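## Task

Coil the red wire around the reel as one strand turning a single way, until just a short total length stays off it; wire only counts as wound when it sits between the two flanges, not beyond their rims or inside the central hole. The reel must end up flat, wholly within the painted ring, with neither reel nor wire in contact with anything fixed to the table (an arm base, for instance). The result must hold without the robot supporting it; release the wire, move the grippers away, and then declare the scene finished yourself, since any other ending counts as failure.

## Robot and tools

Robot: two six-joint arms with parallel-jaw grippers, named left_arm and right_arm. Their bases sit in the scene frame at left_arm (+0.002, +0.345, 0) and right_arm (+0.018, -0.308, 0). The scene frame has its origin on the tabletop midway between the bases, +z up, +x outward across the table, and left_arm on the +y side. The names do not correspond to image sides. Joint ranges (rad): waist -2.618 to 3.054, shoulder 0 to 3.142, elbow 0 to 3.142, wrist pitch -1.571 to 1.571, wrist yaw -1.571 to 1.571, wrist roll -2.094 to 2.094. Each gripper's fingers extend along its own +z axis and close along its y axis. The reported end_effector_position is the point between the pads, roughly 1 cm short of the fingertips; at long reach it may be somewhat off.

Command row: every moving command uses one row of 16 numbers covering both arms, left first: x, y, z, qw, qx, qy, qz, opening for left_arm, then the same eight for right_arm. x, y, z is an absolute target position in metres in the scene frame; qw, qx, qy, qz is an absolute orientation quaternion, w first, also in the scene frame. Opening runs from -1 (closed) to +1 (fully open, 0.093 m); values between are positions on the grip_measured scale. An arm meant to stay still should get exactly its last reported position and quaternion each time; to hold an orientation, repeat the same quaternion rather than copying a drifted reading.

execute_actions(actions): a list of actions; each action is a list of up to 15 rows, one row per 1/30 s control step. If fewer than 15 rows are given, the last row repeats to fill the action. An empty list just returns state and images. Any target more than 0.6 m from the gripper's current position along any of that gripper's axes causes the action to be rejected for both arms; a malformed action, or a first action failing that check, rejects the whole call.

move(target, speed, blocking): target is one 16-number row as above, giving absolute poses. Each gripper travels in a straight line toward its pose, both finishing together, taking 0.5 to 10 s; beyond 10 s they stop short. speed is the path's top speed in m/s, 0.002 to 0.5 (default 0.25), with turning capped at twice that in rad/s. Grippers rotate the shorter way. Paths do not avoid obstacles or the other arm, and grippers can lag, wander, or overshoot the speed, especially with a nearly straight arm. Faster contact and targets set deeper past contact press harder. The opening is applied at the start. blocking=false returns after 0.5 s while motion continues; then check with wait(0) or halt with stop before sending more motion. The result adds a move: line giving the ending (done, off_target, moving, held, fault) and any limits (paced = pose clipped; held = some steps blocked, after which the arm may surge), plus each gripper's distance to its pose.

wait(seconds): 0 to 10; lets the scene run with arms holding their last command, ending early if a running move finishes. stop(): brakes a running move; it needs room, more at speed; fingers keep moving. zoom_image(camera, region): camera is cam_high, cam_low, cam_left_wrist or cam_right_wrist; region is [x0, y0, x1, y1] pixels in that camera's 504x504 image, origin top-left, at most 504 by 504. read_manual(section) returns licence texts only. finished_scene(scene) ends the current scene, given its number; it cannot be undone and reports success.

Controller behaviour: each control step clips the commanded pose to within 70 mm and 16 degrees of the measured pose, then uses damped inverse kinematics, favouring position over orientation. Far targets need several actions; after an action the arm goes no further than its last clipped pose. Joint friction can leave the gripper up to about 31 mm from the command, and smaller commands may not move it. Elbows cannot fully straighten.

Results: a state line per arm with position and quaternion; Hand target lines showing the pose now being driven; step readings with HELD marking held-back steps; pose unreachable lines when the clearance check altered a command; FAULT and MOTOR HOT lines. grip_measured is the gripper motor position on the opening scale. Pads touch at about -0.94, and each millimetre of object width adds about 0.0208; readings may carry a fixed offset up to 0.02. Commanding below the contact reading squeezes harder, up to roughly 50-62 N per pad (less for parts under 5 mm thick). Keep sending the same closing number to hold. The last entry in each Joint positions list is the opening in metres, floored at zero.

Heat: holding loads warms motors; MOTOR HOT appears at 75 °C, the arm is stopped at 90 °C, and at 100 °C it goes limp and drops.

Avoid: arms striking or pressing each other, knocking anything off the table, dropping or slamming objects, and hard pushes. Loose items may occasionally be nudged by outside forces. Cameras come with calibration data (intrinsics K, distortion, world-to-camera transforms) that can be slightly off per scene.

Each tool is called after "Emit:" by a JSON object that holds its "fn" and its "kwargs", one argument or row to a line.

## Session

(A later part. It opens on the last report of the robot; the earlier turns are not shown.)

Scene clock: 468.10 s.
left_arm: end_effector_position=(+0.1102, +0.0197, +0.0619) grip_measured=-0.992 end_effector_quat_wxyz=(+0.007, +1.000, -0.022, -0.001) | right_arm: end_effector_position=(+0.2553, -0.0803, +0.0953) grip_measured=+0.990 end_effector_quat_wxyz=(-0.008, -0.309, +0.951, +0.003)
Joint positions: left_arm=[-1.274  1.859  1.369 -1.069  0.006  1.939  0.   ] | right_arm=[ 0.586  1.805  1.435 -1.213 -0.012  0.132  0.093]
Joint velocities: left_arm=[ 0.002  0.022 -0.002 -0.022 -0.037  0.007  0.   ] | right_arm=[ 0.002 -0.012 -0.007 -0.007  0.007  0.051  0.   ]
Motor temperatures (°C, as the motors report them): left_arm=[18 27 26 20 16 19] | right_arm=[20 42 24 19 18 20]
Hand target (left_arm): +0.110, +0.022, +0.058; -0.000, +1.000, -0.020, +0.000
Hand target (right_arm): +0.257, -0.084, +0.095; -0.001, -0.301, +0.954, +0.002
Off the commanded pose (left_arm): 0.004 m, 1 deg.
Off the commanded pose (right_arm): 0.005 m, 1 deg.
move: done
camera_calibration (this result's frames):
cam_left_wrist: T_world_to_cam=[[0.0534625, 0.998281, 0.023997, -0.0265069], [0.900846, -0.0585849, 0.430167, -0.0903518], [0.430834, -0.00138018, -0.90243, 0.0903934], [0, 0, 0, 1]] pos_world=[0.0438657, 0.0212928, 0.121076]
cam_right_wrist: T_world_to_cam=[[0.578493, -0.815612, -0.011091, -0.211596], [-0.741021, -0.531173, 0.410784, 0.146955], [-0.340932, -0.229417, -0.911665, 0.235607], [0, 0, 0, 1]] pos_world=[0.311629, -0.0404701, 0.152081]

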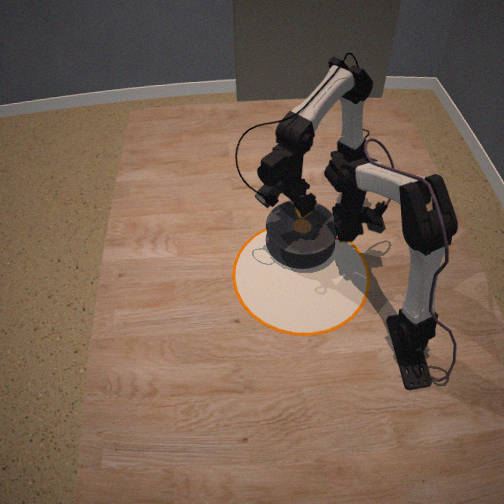

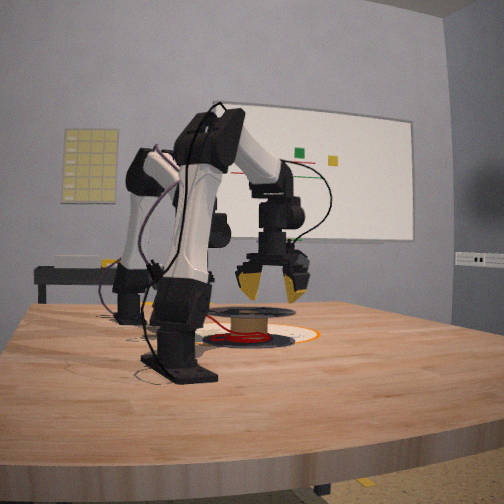

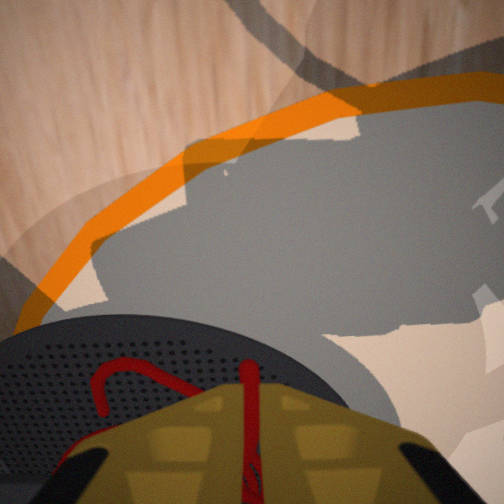

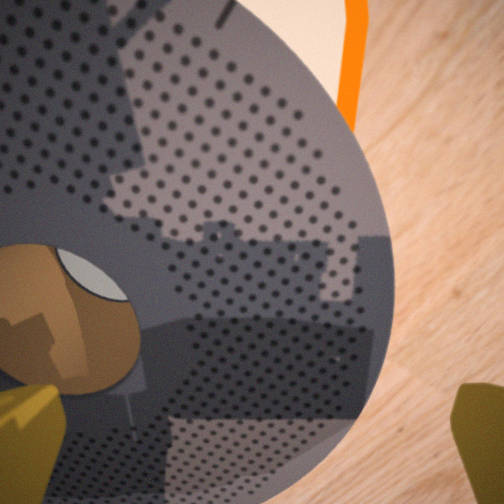

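Emit:
{"fn": "move", "kwargs": {
  "target": [0.110,0.022,0.058,0,1,-0.02,0,-1,0.258,-0.085,0.052,0,-0.301,0.954,0,1],
  "speed": 0.15
}}

Emit:
{"fn": "move", "kwargs": {
  "target": [0.110,0.022,0.058,0,1,-0.02,0,-1,0.258,-0.085,0.052,0,-0.301,0.954,0,0.42],
  "speed": 0.15
}}

Scene clock: 470.10 s.
left_arm: end_effector_position=(+0.1102, +0.0197, +0.0619) grip_measured=-0.992 end_effector_quat_wxyz=(+0.007, +1.000, -0.022, -0.001) | right_arm: end_effector_position=(+0.2557, -0.0800, +0.0617) grip_measured=+0.990 end_effector_quat_wxyz=(+0.006, -0.307, +0.952, +0.009)
Joint positions: left_arm=[-1.274  1.859  1.369 -1.069  0.006  1.939  0.   ] | right_arm=[ 0.586  1.805  1.299 -1.047 -0.012  0.135  0.093]
Joint velocities: left_arm=[-0.012 -0.017 -0.007 -0.007  0.022 -0.051  0.   ] | right_arm=[-0.007 -0.002  0.002  0.051 -0.022 -0.037 -0.001]
Motor temperatures (°C, as the motors report them): left_arm=[18 27 26 20 16 19] | right_arm=[20 42 24 19 18 20]
Hand target (left_arm): +0.110, +0.022, +0.058; -0.000, +1.000, -0.020, +0.000
Hand target (right_arm): +0.257, -0.086, +0.052; -0.000, -0.301, +0.954, +0.000
Off the commanded pose (left_arm): 0.004 m, 1 deg.
Off the commanded pose (right_arm): 0.011 m, 1 deg.
move: off_target (right_arm)
camera_calibration (this result's frames):
cam_left_wrist: T_world_to_cam=[[0.0534625, 0.998281, 0.023997, -0.0265069], [0.900846, -0.0585849, 0.430167, -0.0903518], [0.430834, -0.00138018, -0.90243, 0.0903934], [0, 0, 0, 1]] pos_world=[0.0438657, 0.0212928, 0.121076]
cam_right_wrist: T_world_to_cam=[[0.576598, -0.816884, -0.0153523, -0.211253], [-0.75101, -0.537313, 0.383768, 0.164904], [-0.321743, -0.20975, -0.923302, 0.202613], [0, 0, 0, 1]] pos_world=[0.310842, -0.0414663, 0.120545]

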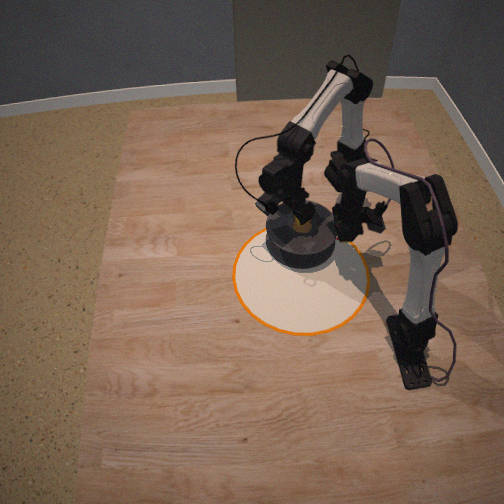

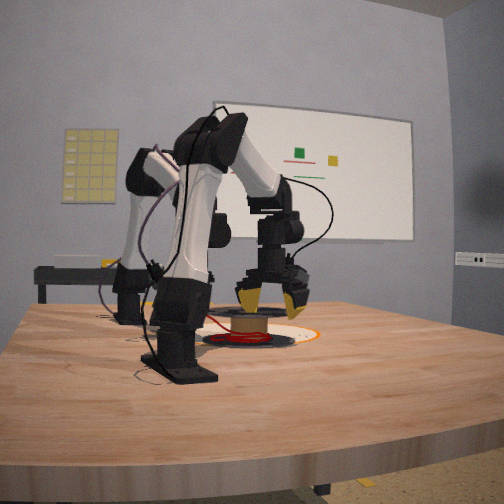

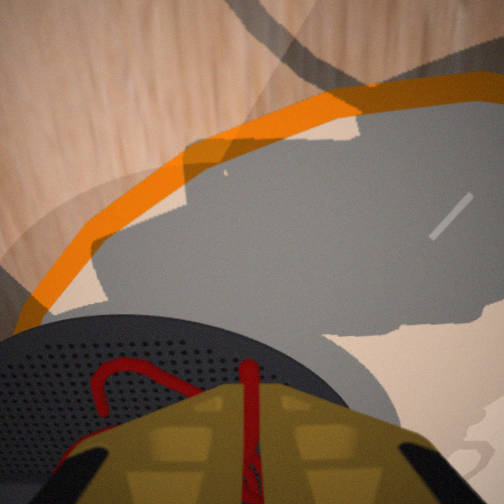

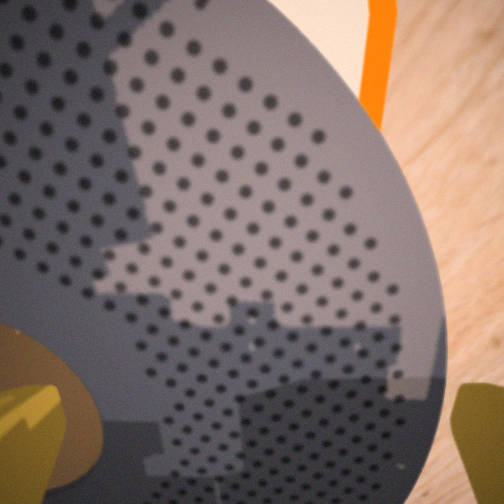

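Scene clock: 470.80 s.
left_arm: end_effector_position=(+0.1102, +0.0198, +0.0619) grip_measured=-0.992 end_effector_quat_wxyz=(+0.007, +1.000, -0.022, -0.001) | right_arm: end_effector_position=(+0.2561, -0.0801, +0.0617) grip_measured=+0.438 end_effector_quat_wxyz=(+0.007, -0.306, +0.952, +0.008)
Joint positions: left_arm=[-1.274  1.859  1.369 -1.069  0.006  1.939  0.   ] | right_arm=[ 0.586  1.805  1.299 -1.046 -0.009  0.137  0.066]
Joint velocities: left_arm=[ 0.012 -0.007 -0.017 -0.066  0.051  0.051  0.   ] | right_arm=[-0.012  0.017  0.012 -0.095  0.037 -0.051 -0.001]
Motor temperatures (°C, as the motors report them): left_arm=[18 27 26 20 16 19] | right_arm=[20 42 24 19 18 20]
Hand target (left_arm): +0.110, +0.022, +0.058; -0.000, +1.000, -0.020, +0.000
Hand target (right_arm): +0.258, -0.085, +0.052; -0.000, -0.301, +0.954, +0.000
Off the commanded pose (left_arm): 0.004 m, 1 deg.
Off the commanded pose (right_arm): 0.011 m, 1 deg.
move: off_target (right_arm)
camera_calibration (this result's frames):
cam_left_wrist: T_world_to_cam=[[0.0534788, 0.998275, 0.0242111, -0.0265841], [0.901054, -0.0586924, 0.429718, -0.0902591], [0.430398, -0.00116524, -0.902639, 0.0904884], [0, 0, 0, 1]] pos_world=[0.043804, 0.0213461, 0.121108]
cam_right_wrist: T_world_to_cam=[[0.575038, -0.818018, -0.0132863, -0.211414], [-0.752962, -0.535518, 0.38245, 0.165931], [-0.319966, -0.209919, -0.923881, 0.202312], [0, 0, 0, 1]] pos_world=[0.311244, -0.0416117, 0.120643]

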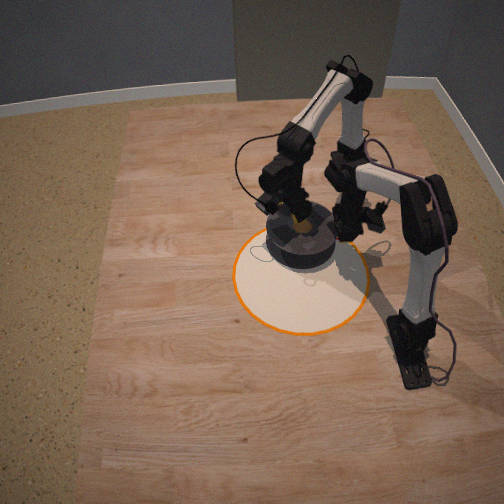

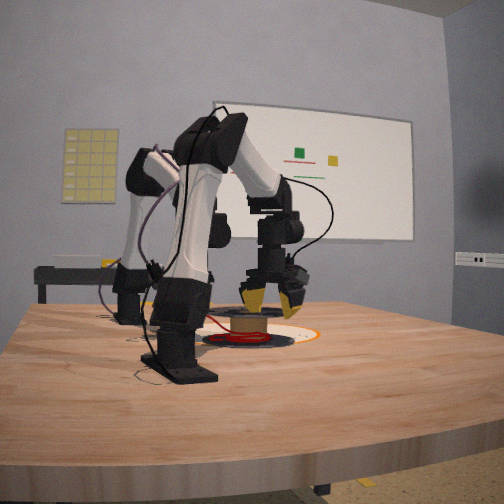

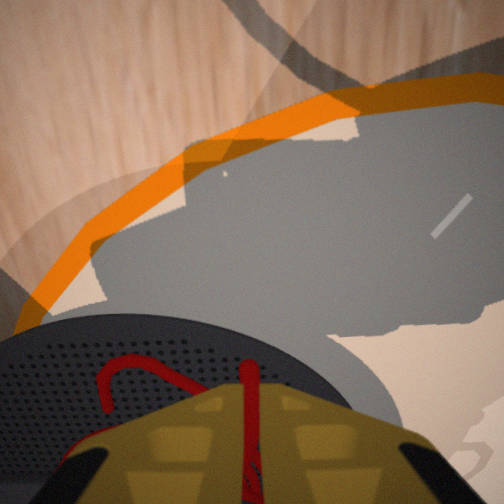

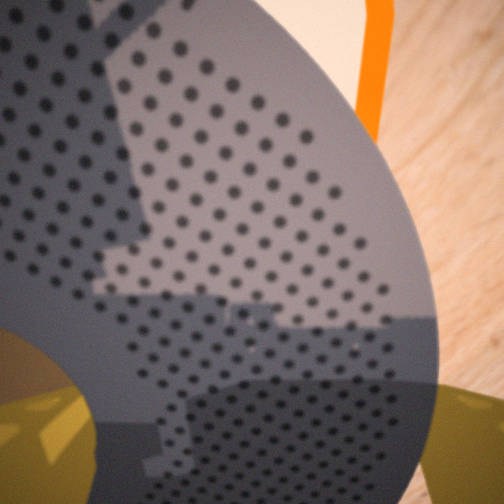

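Emit:
{"fn": "move", "kwargs": {
  "target": [0.105,0.028,0.062,0,0.819,0.574,0,-1,0.234,-0.092,0.054,0,-0.087,0.996,0,0.42],
  "speed": 0.3
}}

Emit:
{"fn": "zoom_image", "kwargs": {
  "camera": "cam_high",
  "region": [230,160,410,290]
}}

Emit:
{"fn": "zoom_image", "kwargs": {
  "camera": "cam_low",
  "region": [100,260,340,380]
}}

Scene clock: 474.43 s.
left_arm: end_effector_position=(+0.1096, +0.0218, +0.0589) grip_measured=-0.992 end_effector_quat_wxyz=(+0.002, +0.819, +0.573, -0.003) | right_arm: end_effector_position=(+0.2430, -0.0890, +0.0614) grip_measured=+0.438 end_effector_quat_wxyz=(+0.011, -0.088, +0.996, +0.003)
Joint positions: left_arm=[-1.274  1.859  1.357 -1.062  0.005  0.674  0.   ] | right_arm=[ 0.604  1.747  1.228 -1.031  0.009  0.601  0.066]
Joint velocities: left_arm=[-0.002 -0.027  0.012  0.007 -0.007 -0.081  0.   ] | right_arm=[-0.012 -0.007 -0.002  0.022 -0.037 -0.037  0.001]
Motor temperatures (°C, as the motors report them): left_arm=[18 27 26 20 16 19] | right_arm=[20 42 24 19 18 20]
Hand target (left_arm): +0.105, +0.028, +0.062; -0.000, +0.819, +0.574, +0.000
Hand target (right_arm): +0.234, -0.092, +0.055; +0.000, -0.087, +0.996, -0.001
Off the commanded pose (left_arm): 0.008 m, 0 deg.
Off the commanded pose (right_arm): 0.012 m, 1 deg.
move: off_target (right_arm)
camera_calibration (this result's frames):
cam_left_wrist: T_world_to_cam=[[-0.935512, 0.351294, 0.037544, 0.0932531], [0.333351, 0.842507, 0.423154, -0.0454237], [0.11702, 0.408381, -0.905279, 0.11359], [0, 0, 0, 1]] pos_world=[0.0890891, -0.0408776, 0.118551]
cam_right_wrist: T_world_to_cam=[[0.165756, -0.986154, -0.00493992, -0.127184], [-0.912406, -0.155257, 0.378697, 0.224187], [-0.37422, -0.0582642, -0.925508, 0.222711], [0, 0, 0, 1]] pos_world=[0.308974, -0.0776399, 0.120594]

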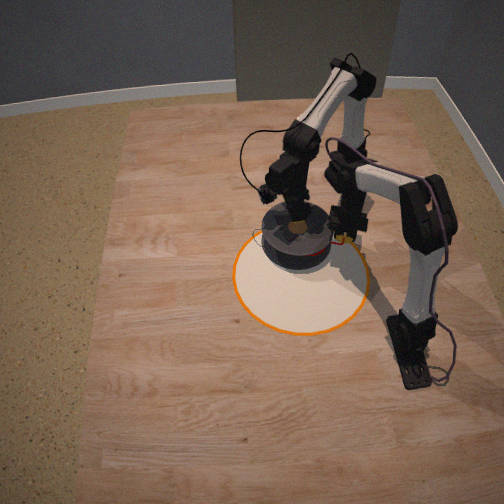

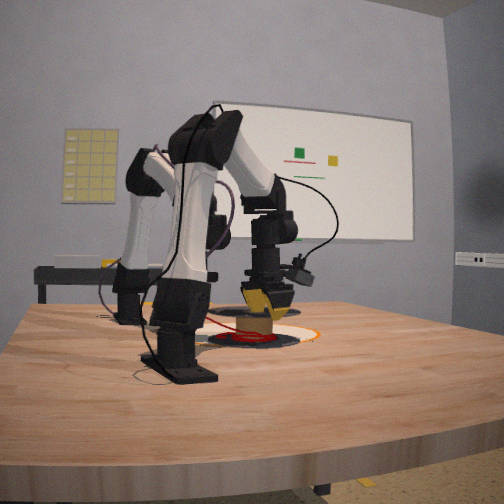

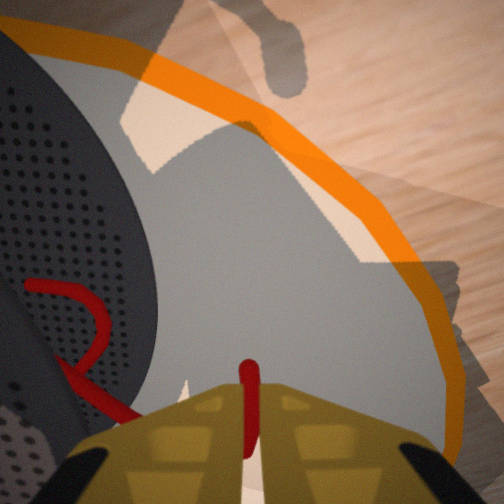

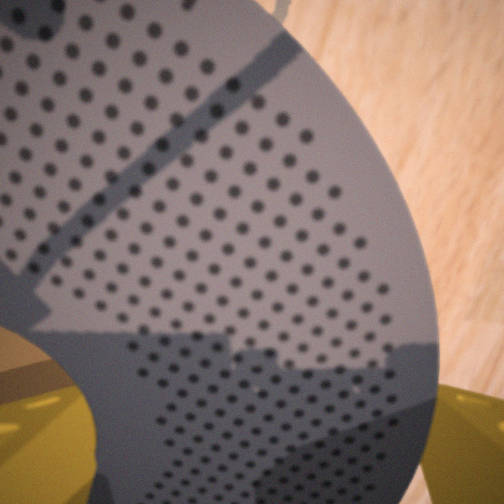

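Region (230, 160, 410, 290) of cam_high's 504x504 image, scaled by 2.800, with more detail than that image has.

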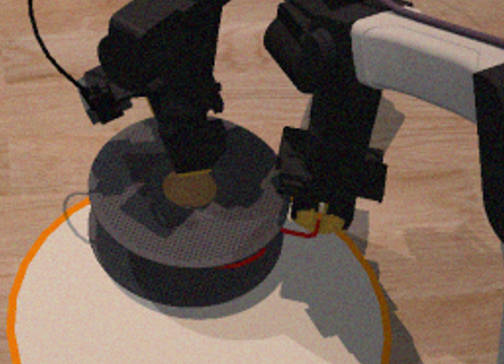

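Region (100, 260, 340, 380) of cam_low's 504x504 image, scaled by 2.100, with more detail than that image has.

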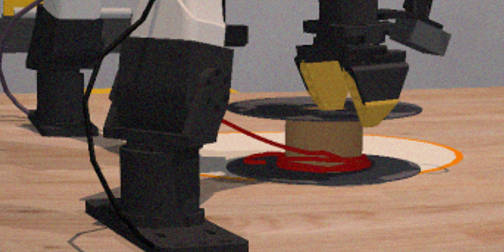

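Emit:
{"fn": "move", "kwargs": {
  "target": [0.112,0.02,0.05,0.278,0.365,0.881,-0.115,-1,0.238,-0.091,0.054,0,-0.087,0.996,0,0.42],
  "speed": 0.3
}}

Emit:
{"fn": "zoom_image", "kwargs": {
  "camera": "cam_high",
  "region": [230,160,410,290]
}}

Emit:
{"fn": "zoom_image", "kwargs": {
  "camera": "cam_low",
  "region": [100,260,340,380]
}}

Scene clock: 477.87 s.
left_arm: end_effector_position=(+0.1148, +0.0173, +0.0464) grip_measured=-0.992 end_effector_quat_wxyz=(+0.272, +0.370, +0.881, -0.112) | right_arm: end_effector_position=(+0.2429, -0.0891, +0.0613) grip_measured=+0.438 end_effector_quat_wxyz=(+0.011, -0.088, +0.996, +0.002)
Joint positions: left_arm=[-1.424  1.533  0.765 -0.292 -0.328 -0.516  0.   ] | right_arm=[ 0.604  1.747  1.227 -1.031  0.01   0.602  0.066]
Joint velocities: left_arm=[ 0.002 -0.002  0.022 -0.051 -0.022 -0.007  0.   ] | right_arm=[-0.007  0.007  0.007 -0.022 -0.022  0.066  0.001]
Motor temperatures (°C, as the motors report them): left_arm=[18 28 26 20 16 19] | right_arm=[20 41 24 19 18 20]
Hand target (left_arm): +0.113, +0.020, +0.048; +0.277, +0.368, +0.880, -0.115
Hand target (right_arm): +0.238, -0.091, +0.054; -0.000, -0.087, +0.996, -0.000
Off the commanded pose (left_arm): 0.005 m, 1 deg.
Off the commanded pose (right_arm): 0.009 m, 1 deg.
move: done
camera_calibration (this result's frames):
cam_left_wrist: T_world_to_cam=[[-0.732438, -0.680458, 0.0226048, 0.0953609], [-0.675231, 0.72176, -0.152068, 0.106486], [0.0871607, -0.126644, -0.988112, 0.120081], [0, 0, 0, 1]] pos_world=[0.131282, 0.00323906, 0.132691]
cam_right_wrist: T_world_to_cam=[[0.164997, -0.986284, -0.00442501, -0.127164], [-0.912521, -0.154356, 0.378786, 0.224269], [-0.374274, -0.0584606, -0.925474, 0.222596], [0, 0, 0, 1]] pos_world=[0.308944, -0.0777891, 0.120494]

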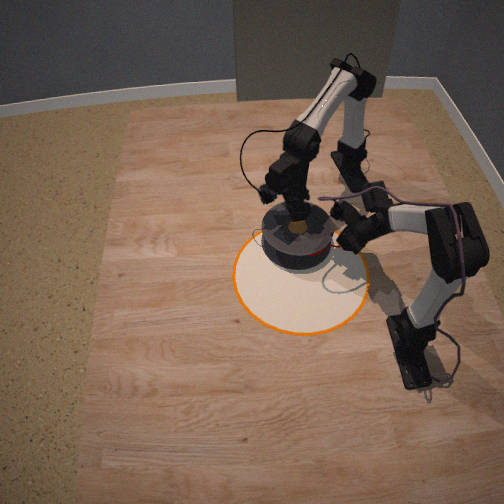

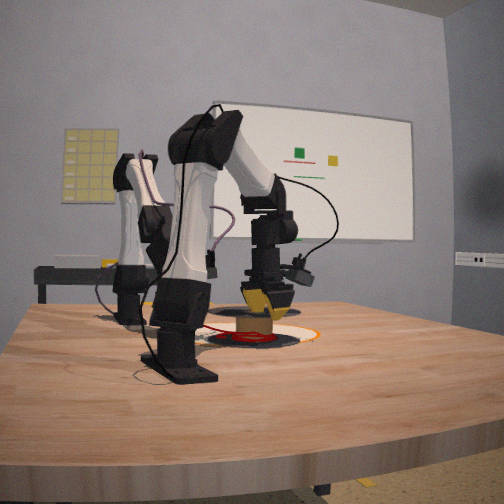

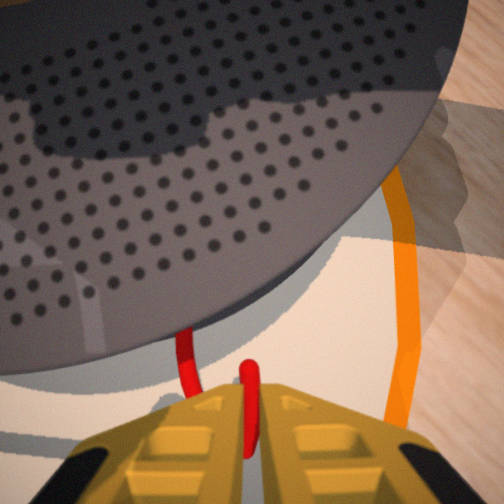

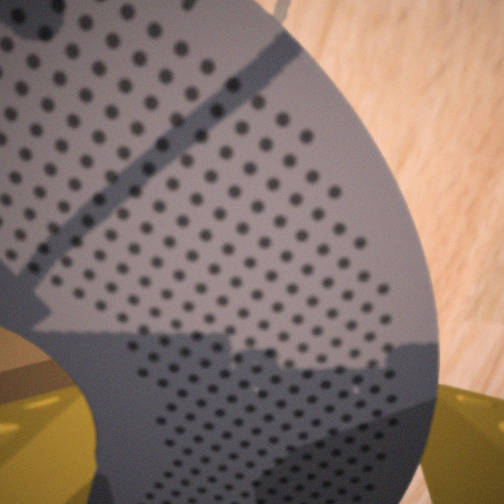

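Region (230, 160, 410, 290) of cam_high's 504x504 image, scaled by 2.800, with more detail than that image has.

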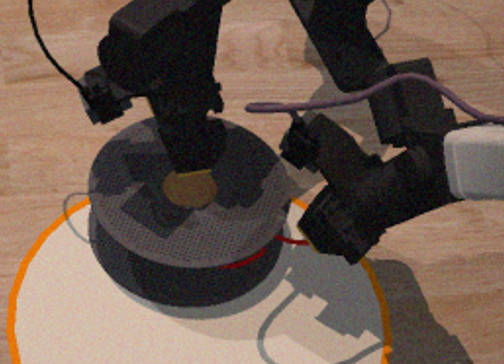

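Region (100, 260, 340, 380) of cam_low's 504x504 image, scaled by 2.100, with more detail than that image has.

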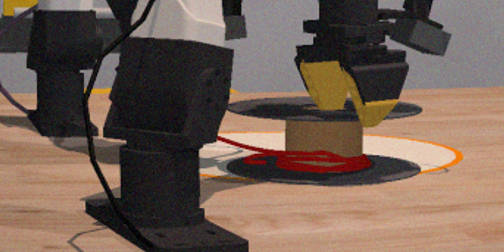

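Emit:
{"fn": "move", "kwargs": {
  "target": [0.125,0.008,0.036,0.462,0.332,0.80,-0.191,-1,0.270,-0.079,0.054,0,-0.301,0.954,0,0.42],
  "speed": 0.15
}}

Emit:
{"fn": "zoom_image", "kwargs": {
  "camera": "cam_high",
  "region": [230,160,410,290]
}}

Emit:
{"fn": "zoom_image", "kwargs": {
  "camera": "cam_low",
  "region": [100,260,340,380]
}}

Scene clock: 481.77 s.
left_arm: end_effector_position=(+0.1263, +0.0032, +0.0435) grip_measured=-0.992 end_effector_quat_wxyz=(+0.461, +0.329, +0.799, -0.201) | right_arm: end_effector_position=(+0.2679, -0.0747, +0.0611) grip_measured=+0.438 end_effector_quat_wxyz=(+0.013, -0.298, +0.954, +0.011)
Joint positions: left_arm=[-1.504  1.62   0.42   0.569 -0.574 -0.398  0.   ] | right_arm=[ 0.573  1.837  1.337 -1.037 -0.009  0.142  0.066]
Joint velocities: left_arm=[-0.002  0.012 -0.017  0.022  0.095  0.007  0.   ] | right_arm=[ 0.002 -0.007 -0.002  0.007 -0.051  0.007 -0.001]
Motor temperatures (°C, as the motors report them): left_arm=[18 28 26 21 16 19] | right_arm=[20 41 24 19 17 20]
Hand target (left_arm): +0.125, +0.008, +0.036; +0.462, +0.334, +0.799, -0.191
Hand target (right_arm): +0.270, -0.079, +0.054; -0.000, -0.301, +0.954, +0.001
Off the commanded pose (left_arm): 0.009 m, 1 deg.
Off the commanded pose (right_arm): 0.009 m, 2 deg.
move: done
camera_calibration (this result's frames):
cam_left_wrist: T_world_to_cam=[[-0.736681, -0.675658, 0.0280704, 0.0946109], [-0.566776, 0.594259, -0.570632, 0.128959], [0.368871, -0.436284, -0.820726, 0.072548], [0, 0, 0, 1]] pos_world=[0.116028, 0.0189408, 0.130475]
cam_right_wrist: T_world_to_cam=[[0.561063, -0.827633, -0.015241, -0.210672], [-0.766209, -0.526215, 0.368812, 0.183022], [-0.313261, -0.195249, -0.929379, 0.20627], [0, 0, 0, 1]] pos_world=[0.32305, -0.0377762, 0.120992]

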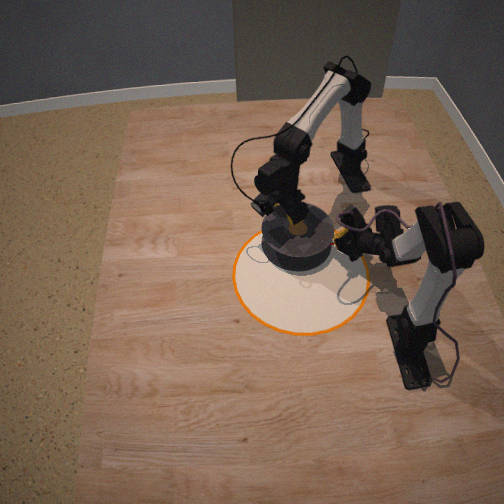

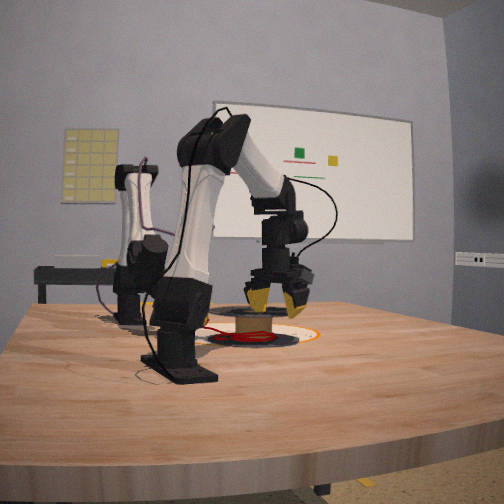

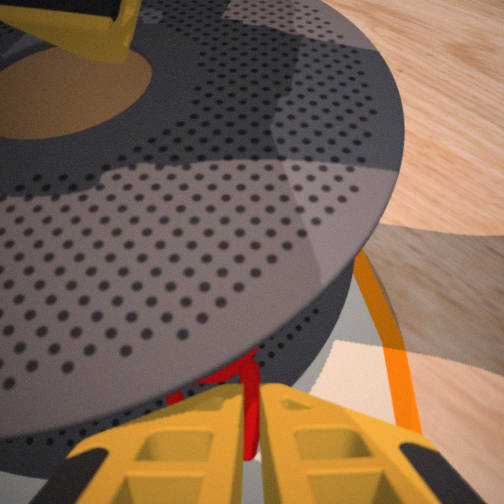

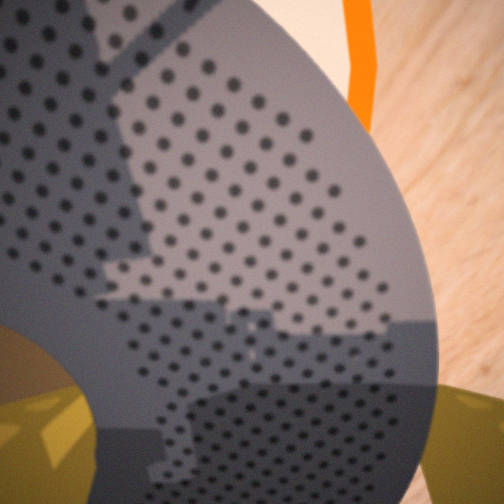

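Region (230, 160, 410, 290) of cam_high's 504x504 image, scaled by 2.800, with more detail than that image has.

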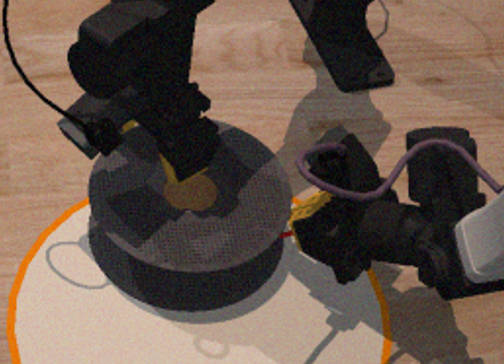

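Region (100, 260, 340, 380) of cam_low's 504x504 image, scaled by 2.100, with more detail than that image has.

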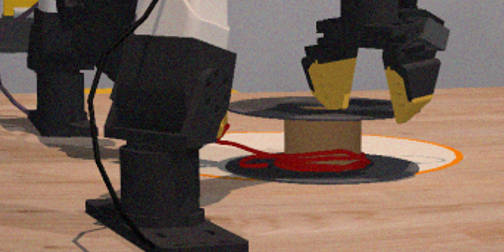

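Emit:
{"fn": "move", "kwargs": {
  "target": [0.145,-0.012,0.028,0.462,0.332,0.80,-0.191,-1,0.291,-0.046,0.054,0,-0.574,0.819,0,0.42],
  "speed": 0.12
}}

Emit:
{"fn": "zoom_image", "kwargs": {
  "camera": "cam_high",
  "region": [230,160,410,290]
}}

Emit:
{"fn": "zoom_image", "kwargs": {
  "camera": "cam_low",
  "region": [100,260,340,380]
}}

Scene clock: 485.47 s.
left_arm: end_effector_position=(+0.1349, -0.0107, +0.0283) grip_measured=-0.992 end_effector_quat_wxyz=(+0.455, +0.344, +0.798, -0.197) | right_arm: end_effector_position=(+0.2958, -0.0396, +0.0622) grip_measured=+0.439 end_effector_quat_wxyz=(+0.024, -0.544, +0.838, +0.029)
Joint positions: left_arm=[-1.465  1.733  0.461  0.643 -0.525 -0.351  0.   ] | right_arm=[ 0.573  1.98   1.533 -1.067 -0.049 -0.404  0.066]
Joint velocities: left_arm=[-0.007  0.002 -0.002 -0.022  0.095 -0.037  0.   ] | right_arm=[ 0.002 -0.012  0.002  0.081  0.022 -0.081  0.   ]
Motor temperatures (°C, as the motors report them): left_arm=[18 27 26 22 16 19] | right_arm=[20 40 24 19 17 20]
Hand target (left_arm): +0.144, -0.012, +0.029; +0.462, +0.332, +0.800, -0.191
Hand target (right_arm): +0.291, -0.046, +0.054; +0.001, -0.574, +0.819, +0.001
Off the commanded pose (left_arm): 0.010 m, 2 deg.
Off the commanded pose (right_arm): 0.011 m, 6 deg.
move: off_target (right_arm)
camera_calibration (this result's frames):
cam_left_wrist: T_world_to_cam=[[-0.752722, -0.658212, 0.0129245, 0.0947572], [-0.552008, 0.620327, -0.557209, 0.131299], [0.358744, -0.426557, -0.830272, 0.0525374], [0, 0, 0, 1]] pos_world=[0.124957, 0.00333203, 0.115557]
cam_right_wrist: T_world_to_cam=[[0.909529, -0.414904, -0.0247517, -0.28339], [-0.384114, -0.861797, 0.331304, 0.0984857], [-0.15879, -0.291823, -0.943199, 0.174215], [0, 0, 0, 1]] pos_world=[0.323245, 0.0181349, 0.124676]

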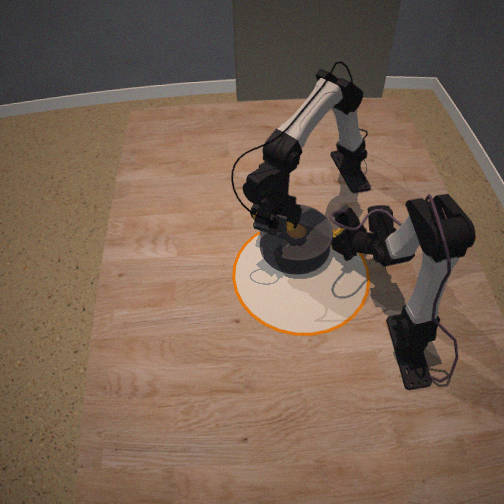

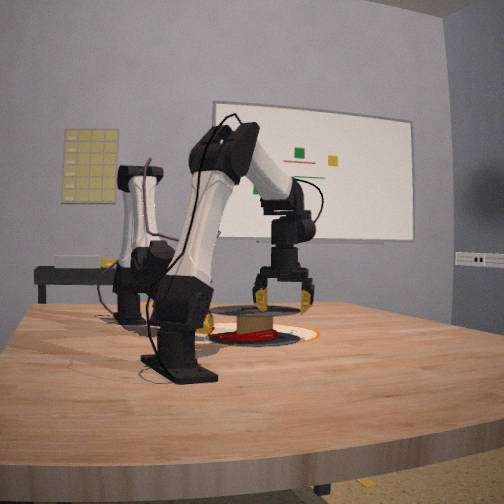

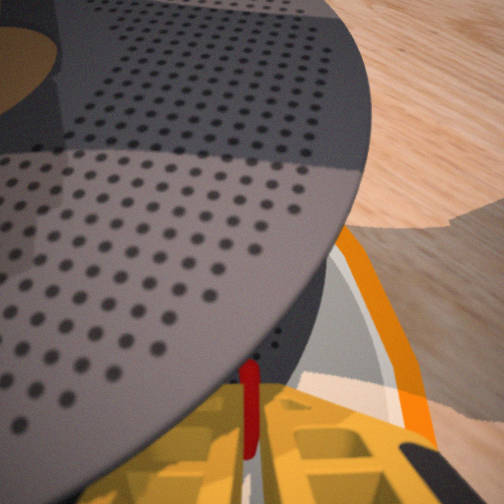

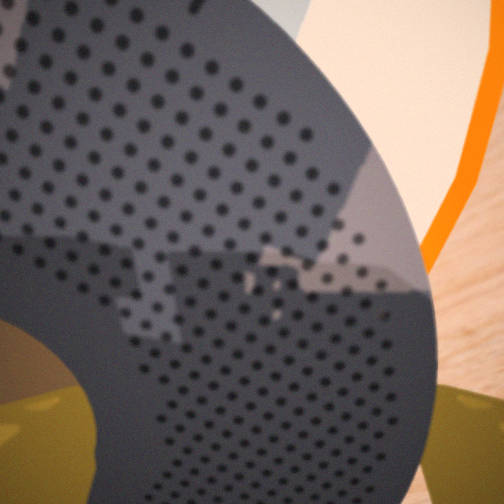

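Region (230, 160, 410, 290) of cam_high's 504x504 image, scaled by 2.800, with more detail than that image has.

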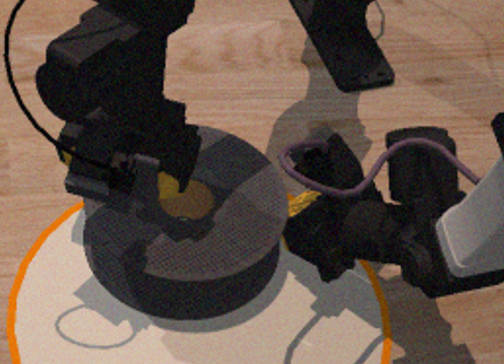

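Region (100, 260, 340, 380) of cam_low's 504x504 image, scaled by 2.100, with more detail than that image has.

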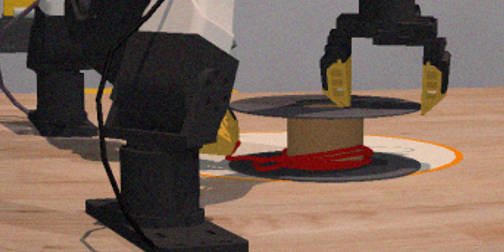

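Emit:
{"fn": "move", "kwargs": {
  "target": [0.126,-0.004,0.03,0.493,0.151,0.853,-0.087,-1,0.294,-0.042,0.054,0,-0.55,0.835,0,0.42],
  "speed": 0.15
}}

Emit:
{"fn": "zoom_image", "kwargs": {
  "camera": "cam_high",
  "region": [230,160,410,290]
}}

Emit:
{"fn": "zoom_image", "kwargs": {
  "camera": "cam_low",
  "region": [100,260,340,380]
}}

Scene clock: 491.23 s.
left_arm: end_effector_position=(+0.1299, -0.0042, +0.0346) grip_measured=-0.992 end_effector_quat_wxyz=(+0.492, +0.141, +0.853, -0.100) | right_arm: end_effector_position=(+0.2909, -0.0410, +0.0614) grip_measured=+0.439 end_effector_quat_wxyz=(+0.006, -0.544, +0.839, +0.021)
Joint positions: left_arm=[-1.629  1.838  0.769  0.019 -0.963 -0.997  0.   ] | right_arm=[ 0.584  1.998  1.557 -1.11  -0.04  -0.394  0.066]
Joint velocities: left_arm=[-0.002 -0.002  0.002 -0.081 -0.022 -0.037  0.   ] | right_arm=[-0.002  0.002  0.002  0.066 -0.066  0.125  0.001]
Motor temperatures (°C, as the motors report them): left_arm=[18 27 26 23 16 19] | right_arm=[20 40 24 19 18 20]
Hand target (left_arm): +0.127, -0.004, +0.030; +0.492, +0.150, +0.853, -0.087
Hand target (right_arm): +0.294, -0.042, +0.055; +0.000, -0.550, +0.835, +0.000
Off the commanded pose (left_arm): 0.006 m, 2 deg.
Off the commanded pose (right_arm): 0.008 m, 3 deg.
move: off_target (right_arm)
camera_calibration (this result's frames):
cam_left_wrist: T_world_to_cam=[[-0.373556, -0.926658, 0.041952, 0.0437364], [-0.770434, 0.284756, -0.570391, 0.155385], [0.516612, -0.245394, -0.820301, 0.0422434], [0, 0, 0, 1]] pos_world=[0.114228, 0.00664827, 0.121448]
cam_right_wrist: T_world_to_cam=[[0.908956, -0.415773, -0.0305293, -0.279047], [-0.376728, -0.850541, 0.366955, 0.0918336], [-0.178536, -0.322044, -0.929738, 0.175977], [0, 0, 0, 1]] pos_world=[0.319656, 0.0187605, 0.121395]

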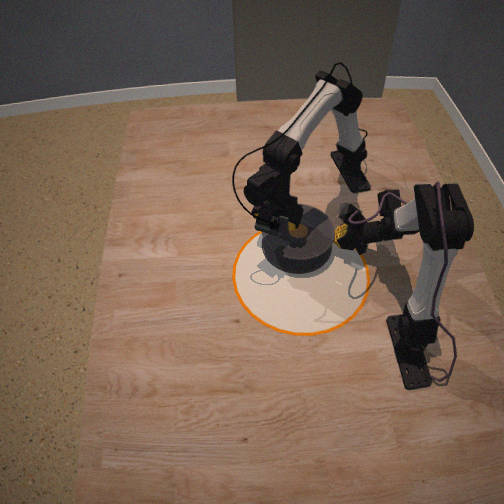

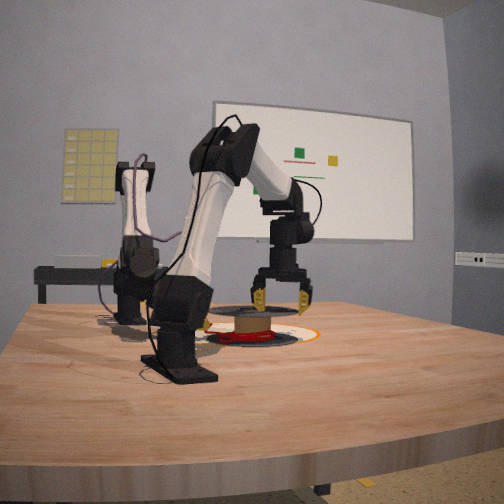

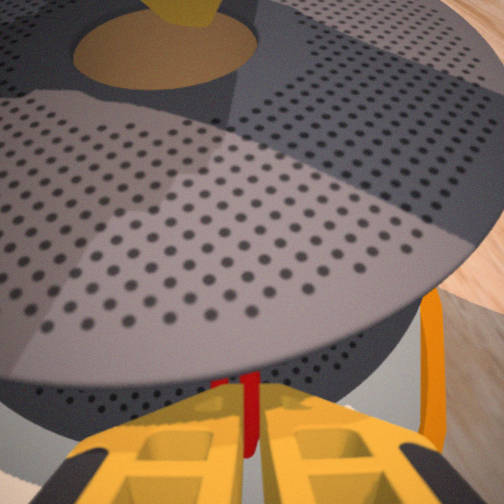

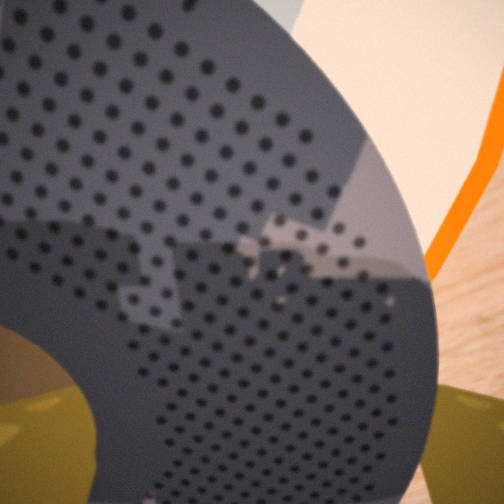

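Region (230, 160, 410, 290) of cam_high's 504x504 image, scaled by 2.800, with more detail than that image has.

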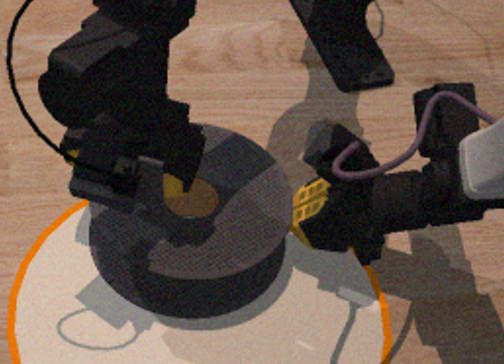

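Region (100, 260, 340, 380) of cam_low's 504x504 image, scaled by 2.100, with more detail than that image has.

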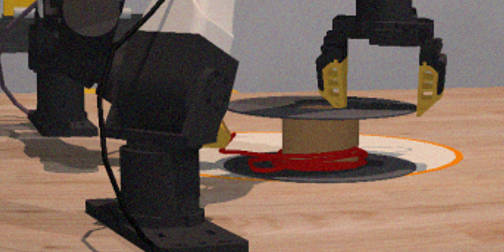

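Emit:
{"fn": "move", "kwargs": {
  "target": [0.150,-0.008,0.024,0.493,0.151,0.853,-0.087,-1,0.298,-0.016,0.054,0,-0.707,0.707,0,0.42],
  "speed": 0.1
}}

Emit:
{"fn": "zoom_image", "kwargs": {
  "camera": "cam_high",
  "region": [230,160,410,290]
}}

Emit:
{"fn": "zoom_image", "kwargs": {
  "camera": "cam_low",
  "region": [100,260,340,380]
}}

Scene clock: 494.30 s.
left_arm: end_effector_position=(+0.1414, -0.0132, +0.0303) grip_measured=-0.992 end_effector_quat_wxyz=(+0.490, +0.155, +0.852, -0.101) | right_arm: end_effector_position=(+0.2968, -0.0133, +0.0629) grip_measured=+0.439 end_effector_quat_wxyz=(+0.014, -0.683, +0.730, +0.027)
Joint positions: left_arm=[-1.585  1.864  0.769  0.115 -0.925 -0.896  0.   ] | right_arm=[ 0.618  2.081  1.686 -1.146 -0.053 -0.712  0.066]
Joint velocities: left_arm=[-0.007 -0.012  0.017  0.007 -0.022 -0.037  0.   ] | right_arm=[-0.007  0.002 -0.012 -0.051  0.037 -0.037  0.   ]
Motor temperatures (°C, as the motors report them): left_arm=[18 27 26 22 16 19] | right_arm=[20 40 25 19 18 20]
Hand target (left_arm): +0.150, -0.008, +0.024; +0.493, +0.151, +0.853, -0.087
Hand target (right_arm): +0.298, -0.016, +0.054; -0.000, +0.707, -0.708, -0.000
Off the commanded pose (left_arm): 0.012 m, 2 deg.
Off the commanded pose (right_arm): 0.009 m, 5 deg.
move: off_target (left_arm, right_arm)
camera_calibration (this result's frames):
cam_left_wrist: T_world_to_cam=[[-0.398218, -0.916753, 0.031406, 0.0438246], [-0.762817, 0.311948, -0.566391, 0.16354], [0.509444, -0.249504, -0.823538, 0.0316631], [0, 0, 0, 1]] pos_world=[0.126073, -0.00293964, 0.117327]
cam_right_wrist: T_world_to_cam=[[0.996862, -0.075923, -0.0224088, -0.294908], [-0.063531, -0.936191, 0.345703, 0.0242717], [-0.0472257, -0.343194, -0.938076, 0.148618], [0, 0, 0, 1]] pos_world=[0.302543, 0.0513375, 0.124416]

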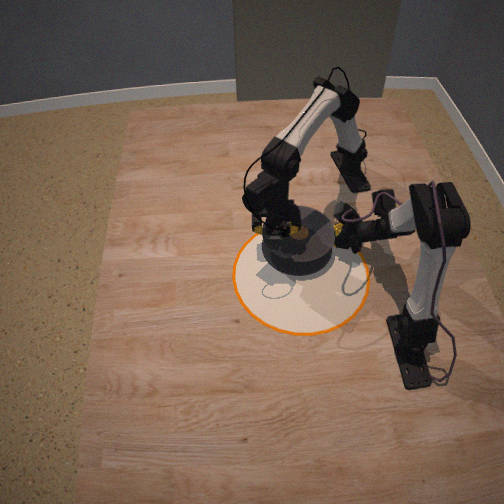

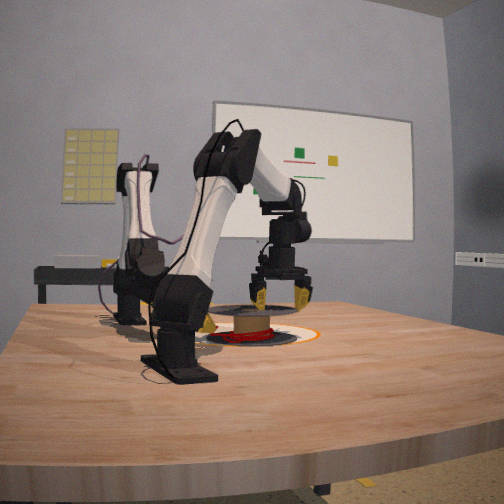

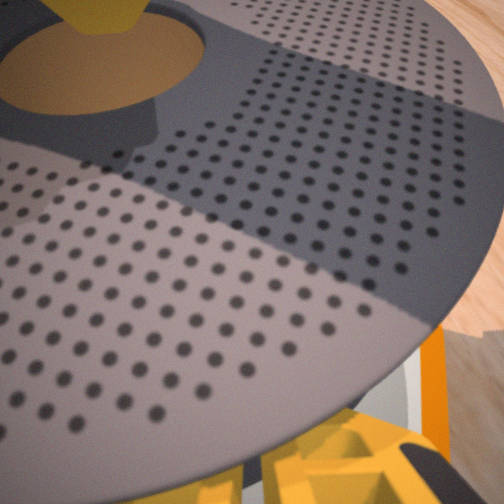

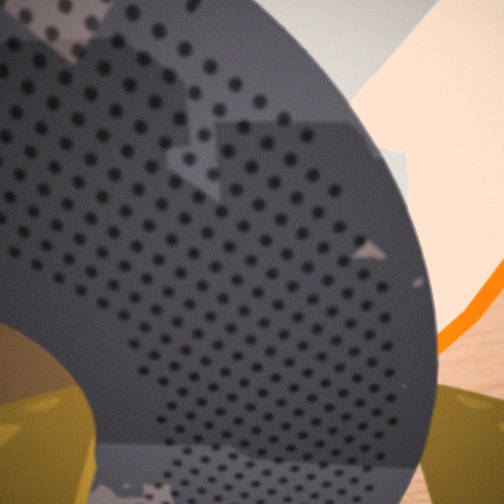

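Region (230, 160, 410, 290) of cam_high's 504x504 image, scaled by 2.800, with more detail than that image has.

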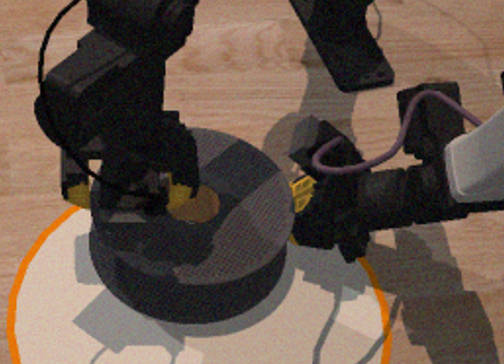

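Region (100, 260, 340, 380) of cam_low's 504x504 image, scaled by 2.100, with more detail than that image has.

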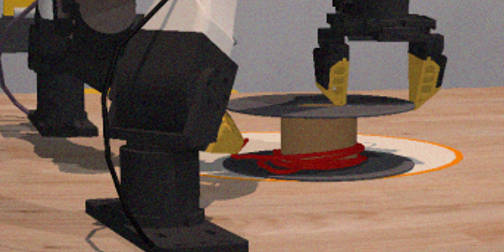

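Emit:
{"fn": "move", "kwargs": {
  "target": [0.158,-0.012,0.022,0.493,0.151,0.853,-0.087,-1,0.297,0.004,0.054,0,-0.793,0.609,0,0.42],
  "speed": 0.1
}}

Emit:
{"fn": "zoom_image", "kwargs": {
  "camera": "cam_low",
  "region": [170,290,330,370]
}}

Scene clock: 496.80 s.
left_arm: end_effector_position=(+0.1432, -0.0219, +0.0294) grip_measured=-0.992 end_effector_quat_wxyz=(+0.487, +0.160, +0.851, -0.116) | right_arm: end_effector_position=(+0.3003, +0.0112, +0.0678) grip_measured=+0.439 end_effector_quat_wxyz=(-0.031, +0.760, -0.648, -0.030)
Joint positions: left_arm=[-1.573  1.877  0.769  0.18  -0.897 -0.855  0.   ] | right_arm=[ 0.649  2.132  1.782 -1.161 -0.062 -0.906  0.066]
Joint velocities: left_arm=[-0.007 -0.017  0.002 -0.037 -0.066  0.037  0.   ] | right_arm=[-0.002 -0.007  0.007  0.022  0.022 -0.051 -0.   ]
Motor temperatures (°C, as the motors report them): left_arm=[18 27 26 22 16 19] | right_arm=[20 40 25 19 18 20]
Hand target (left_arm): +0.157, -0.012, +0.022; +0.493, +0.151, +0.853, -0.087
Hand target (right_arm): +0.297, +0.004, +0.055; -0.001, +0.792, -0.610, -0.001
Off the commanded pose (left_arm): 0.019 m, 4 deg.
Off the commanded pose (right_arm): 0.016 m, 8 deg.
move: off_target (left_arm, right_arm)
camera_calibration (this result's frames):
cam_left_wrist: T_world_to_cam=[[-0.419515, -0.906201, 0.0529762, 0.0392383], [-0.759862, 0.318644, -0.566635, 0.166905], [0.496605, -0.277966, -0.822264, 0.0289246], [0, 0, 0, 1]] pos_world=[0.128922, -0.00958538, 0.116279]
cam_right_wrist: T_world_to_cam=[[0.98892, 0.148304, 0.00652214, -0.298486], [0.138548, -0.937854, 0.318173, -0.0130492], [0.0533034, -0.313744, -0.94801, 0.131927], [0, 0, 0, 1]] pos_world=[0.289955, 0.0734201, 0.131167]

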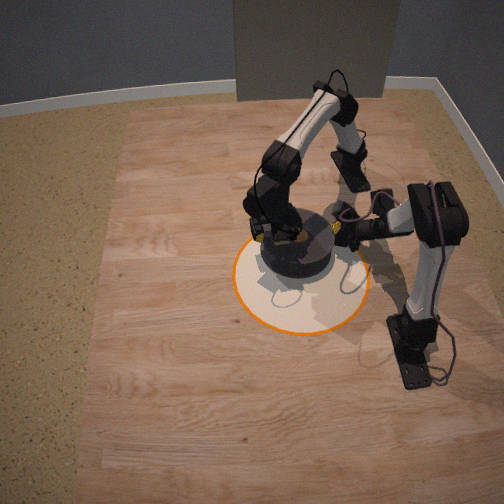

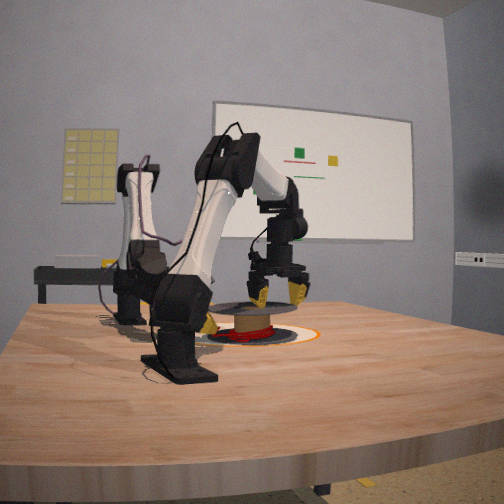

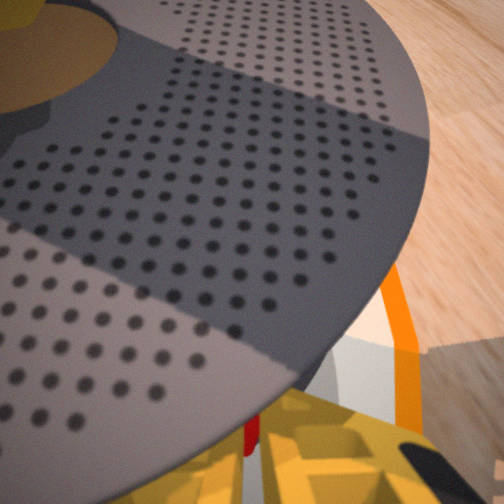

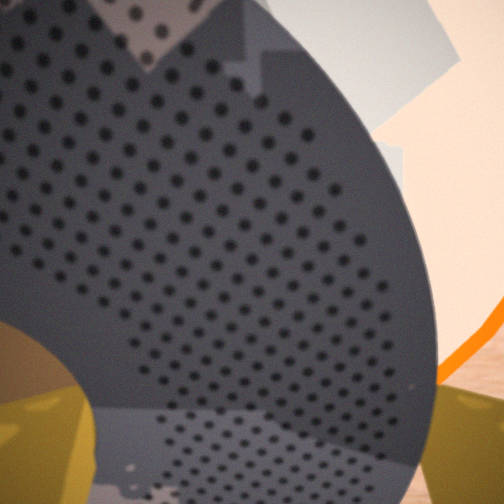

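Region (170, 290, 330, 370) of cam_low's 504x504 image, scaled by 3.150, with more detail than that image has.

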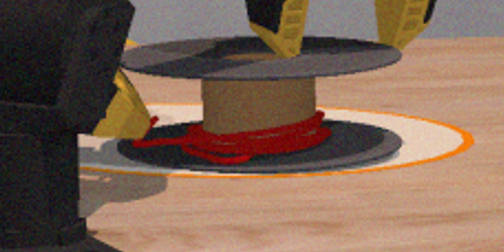

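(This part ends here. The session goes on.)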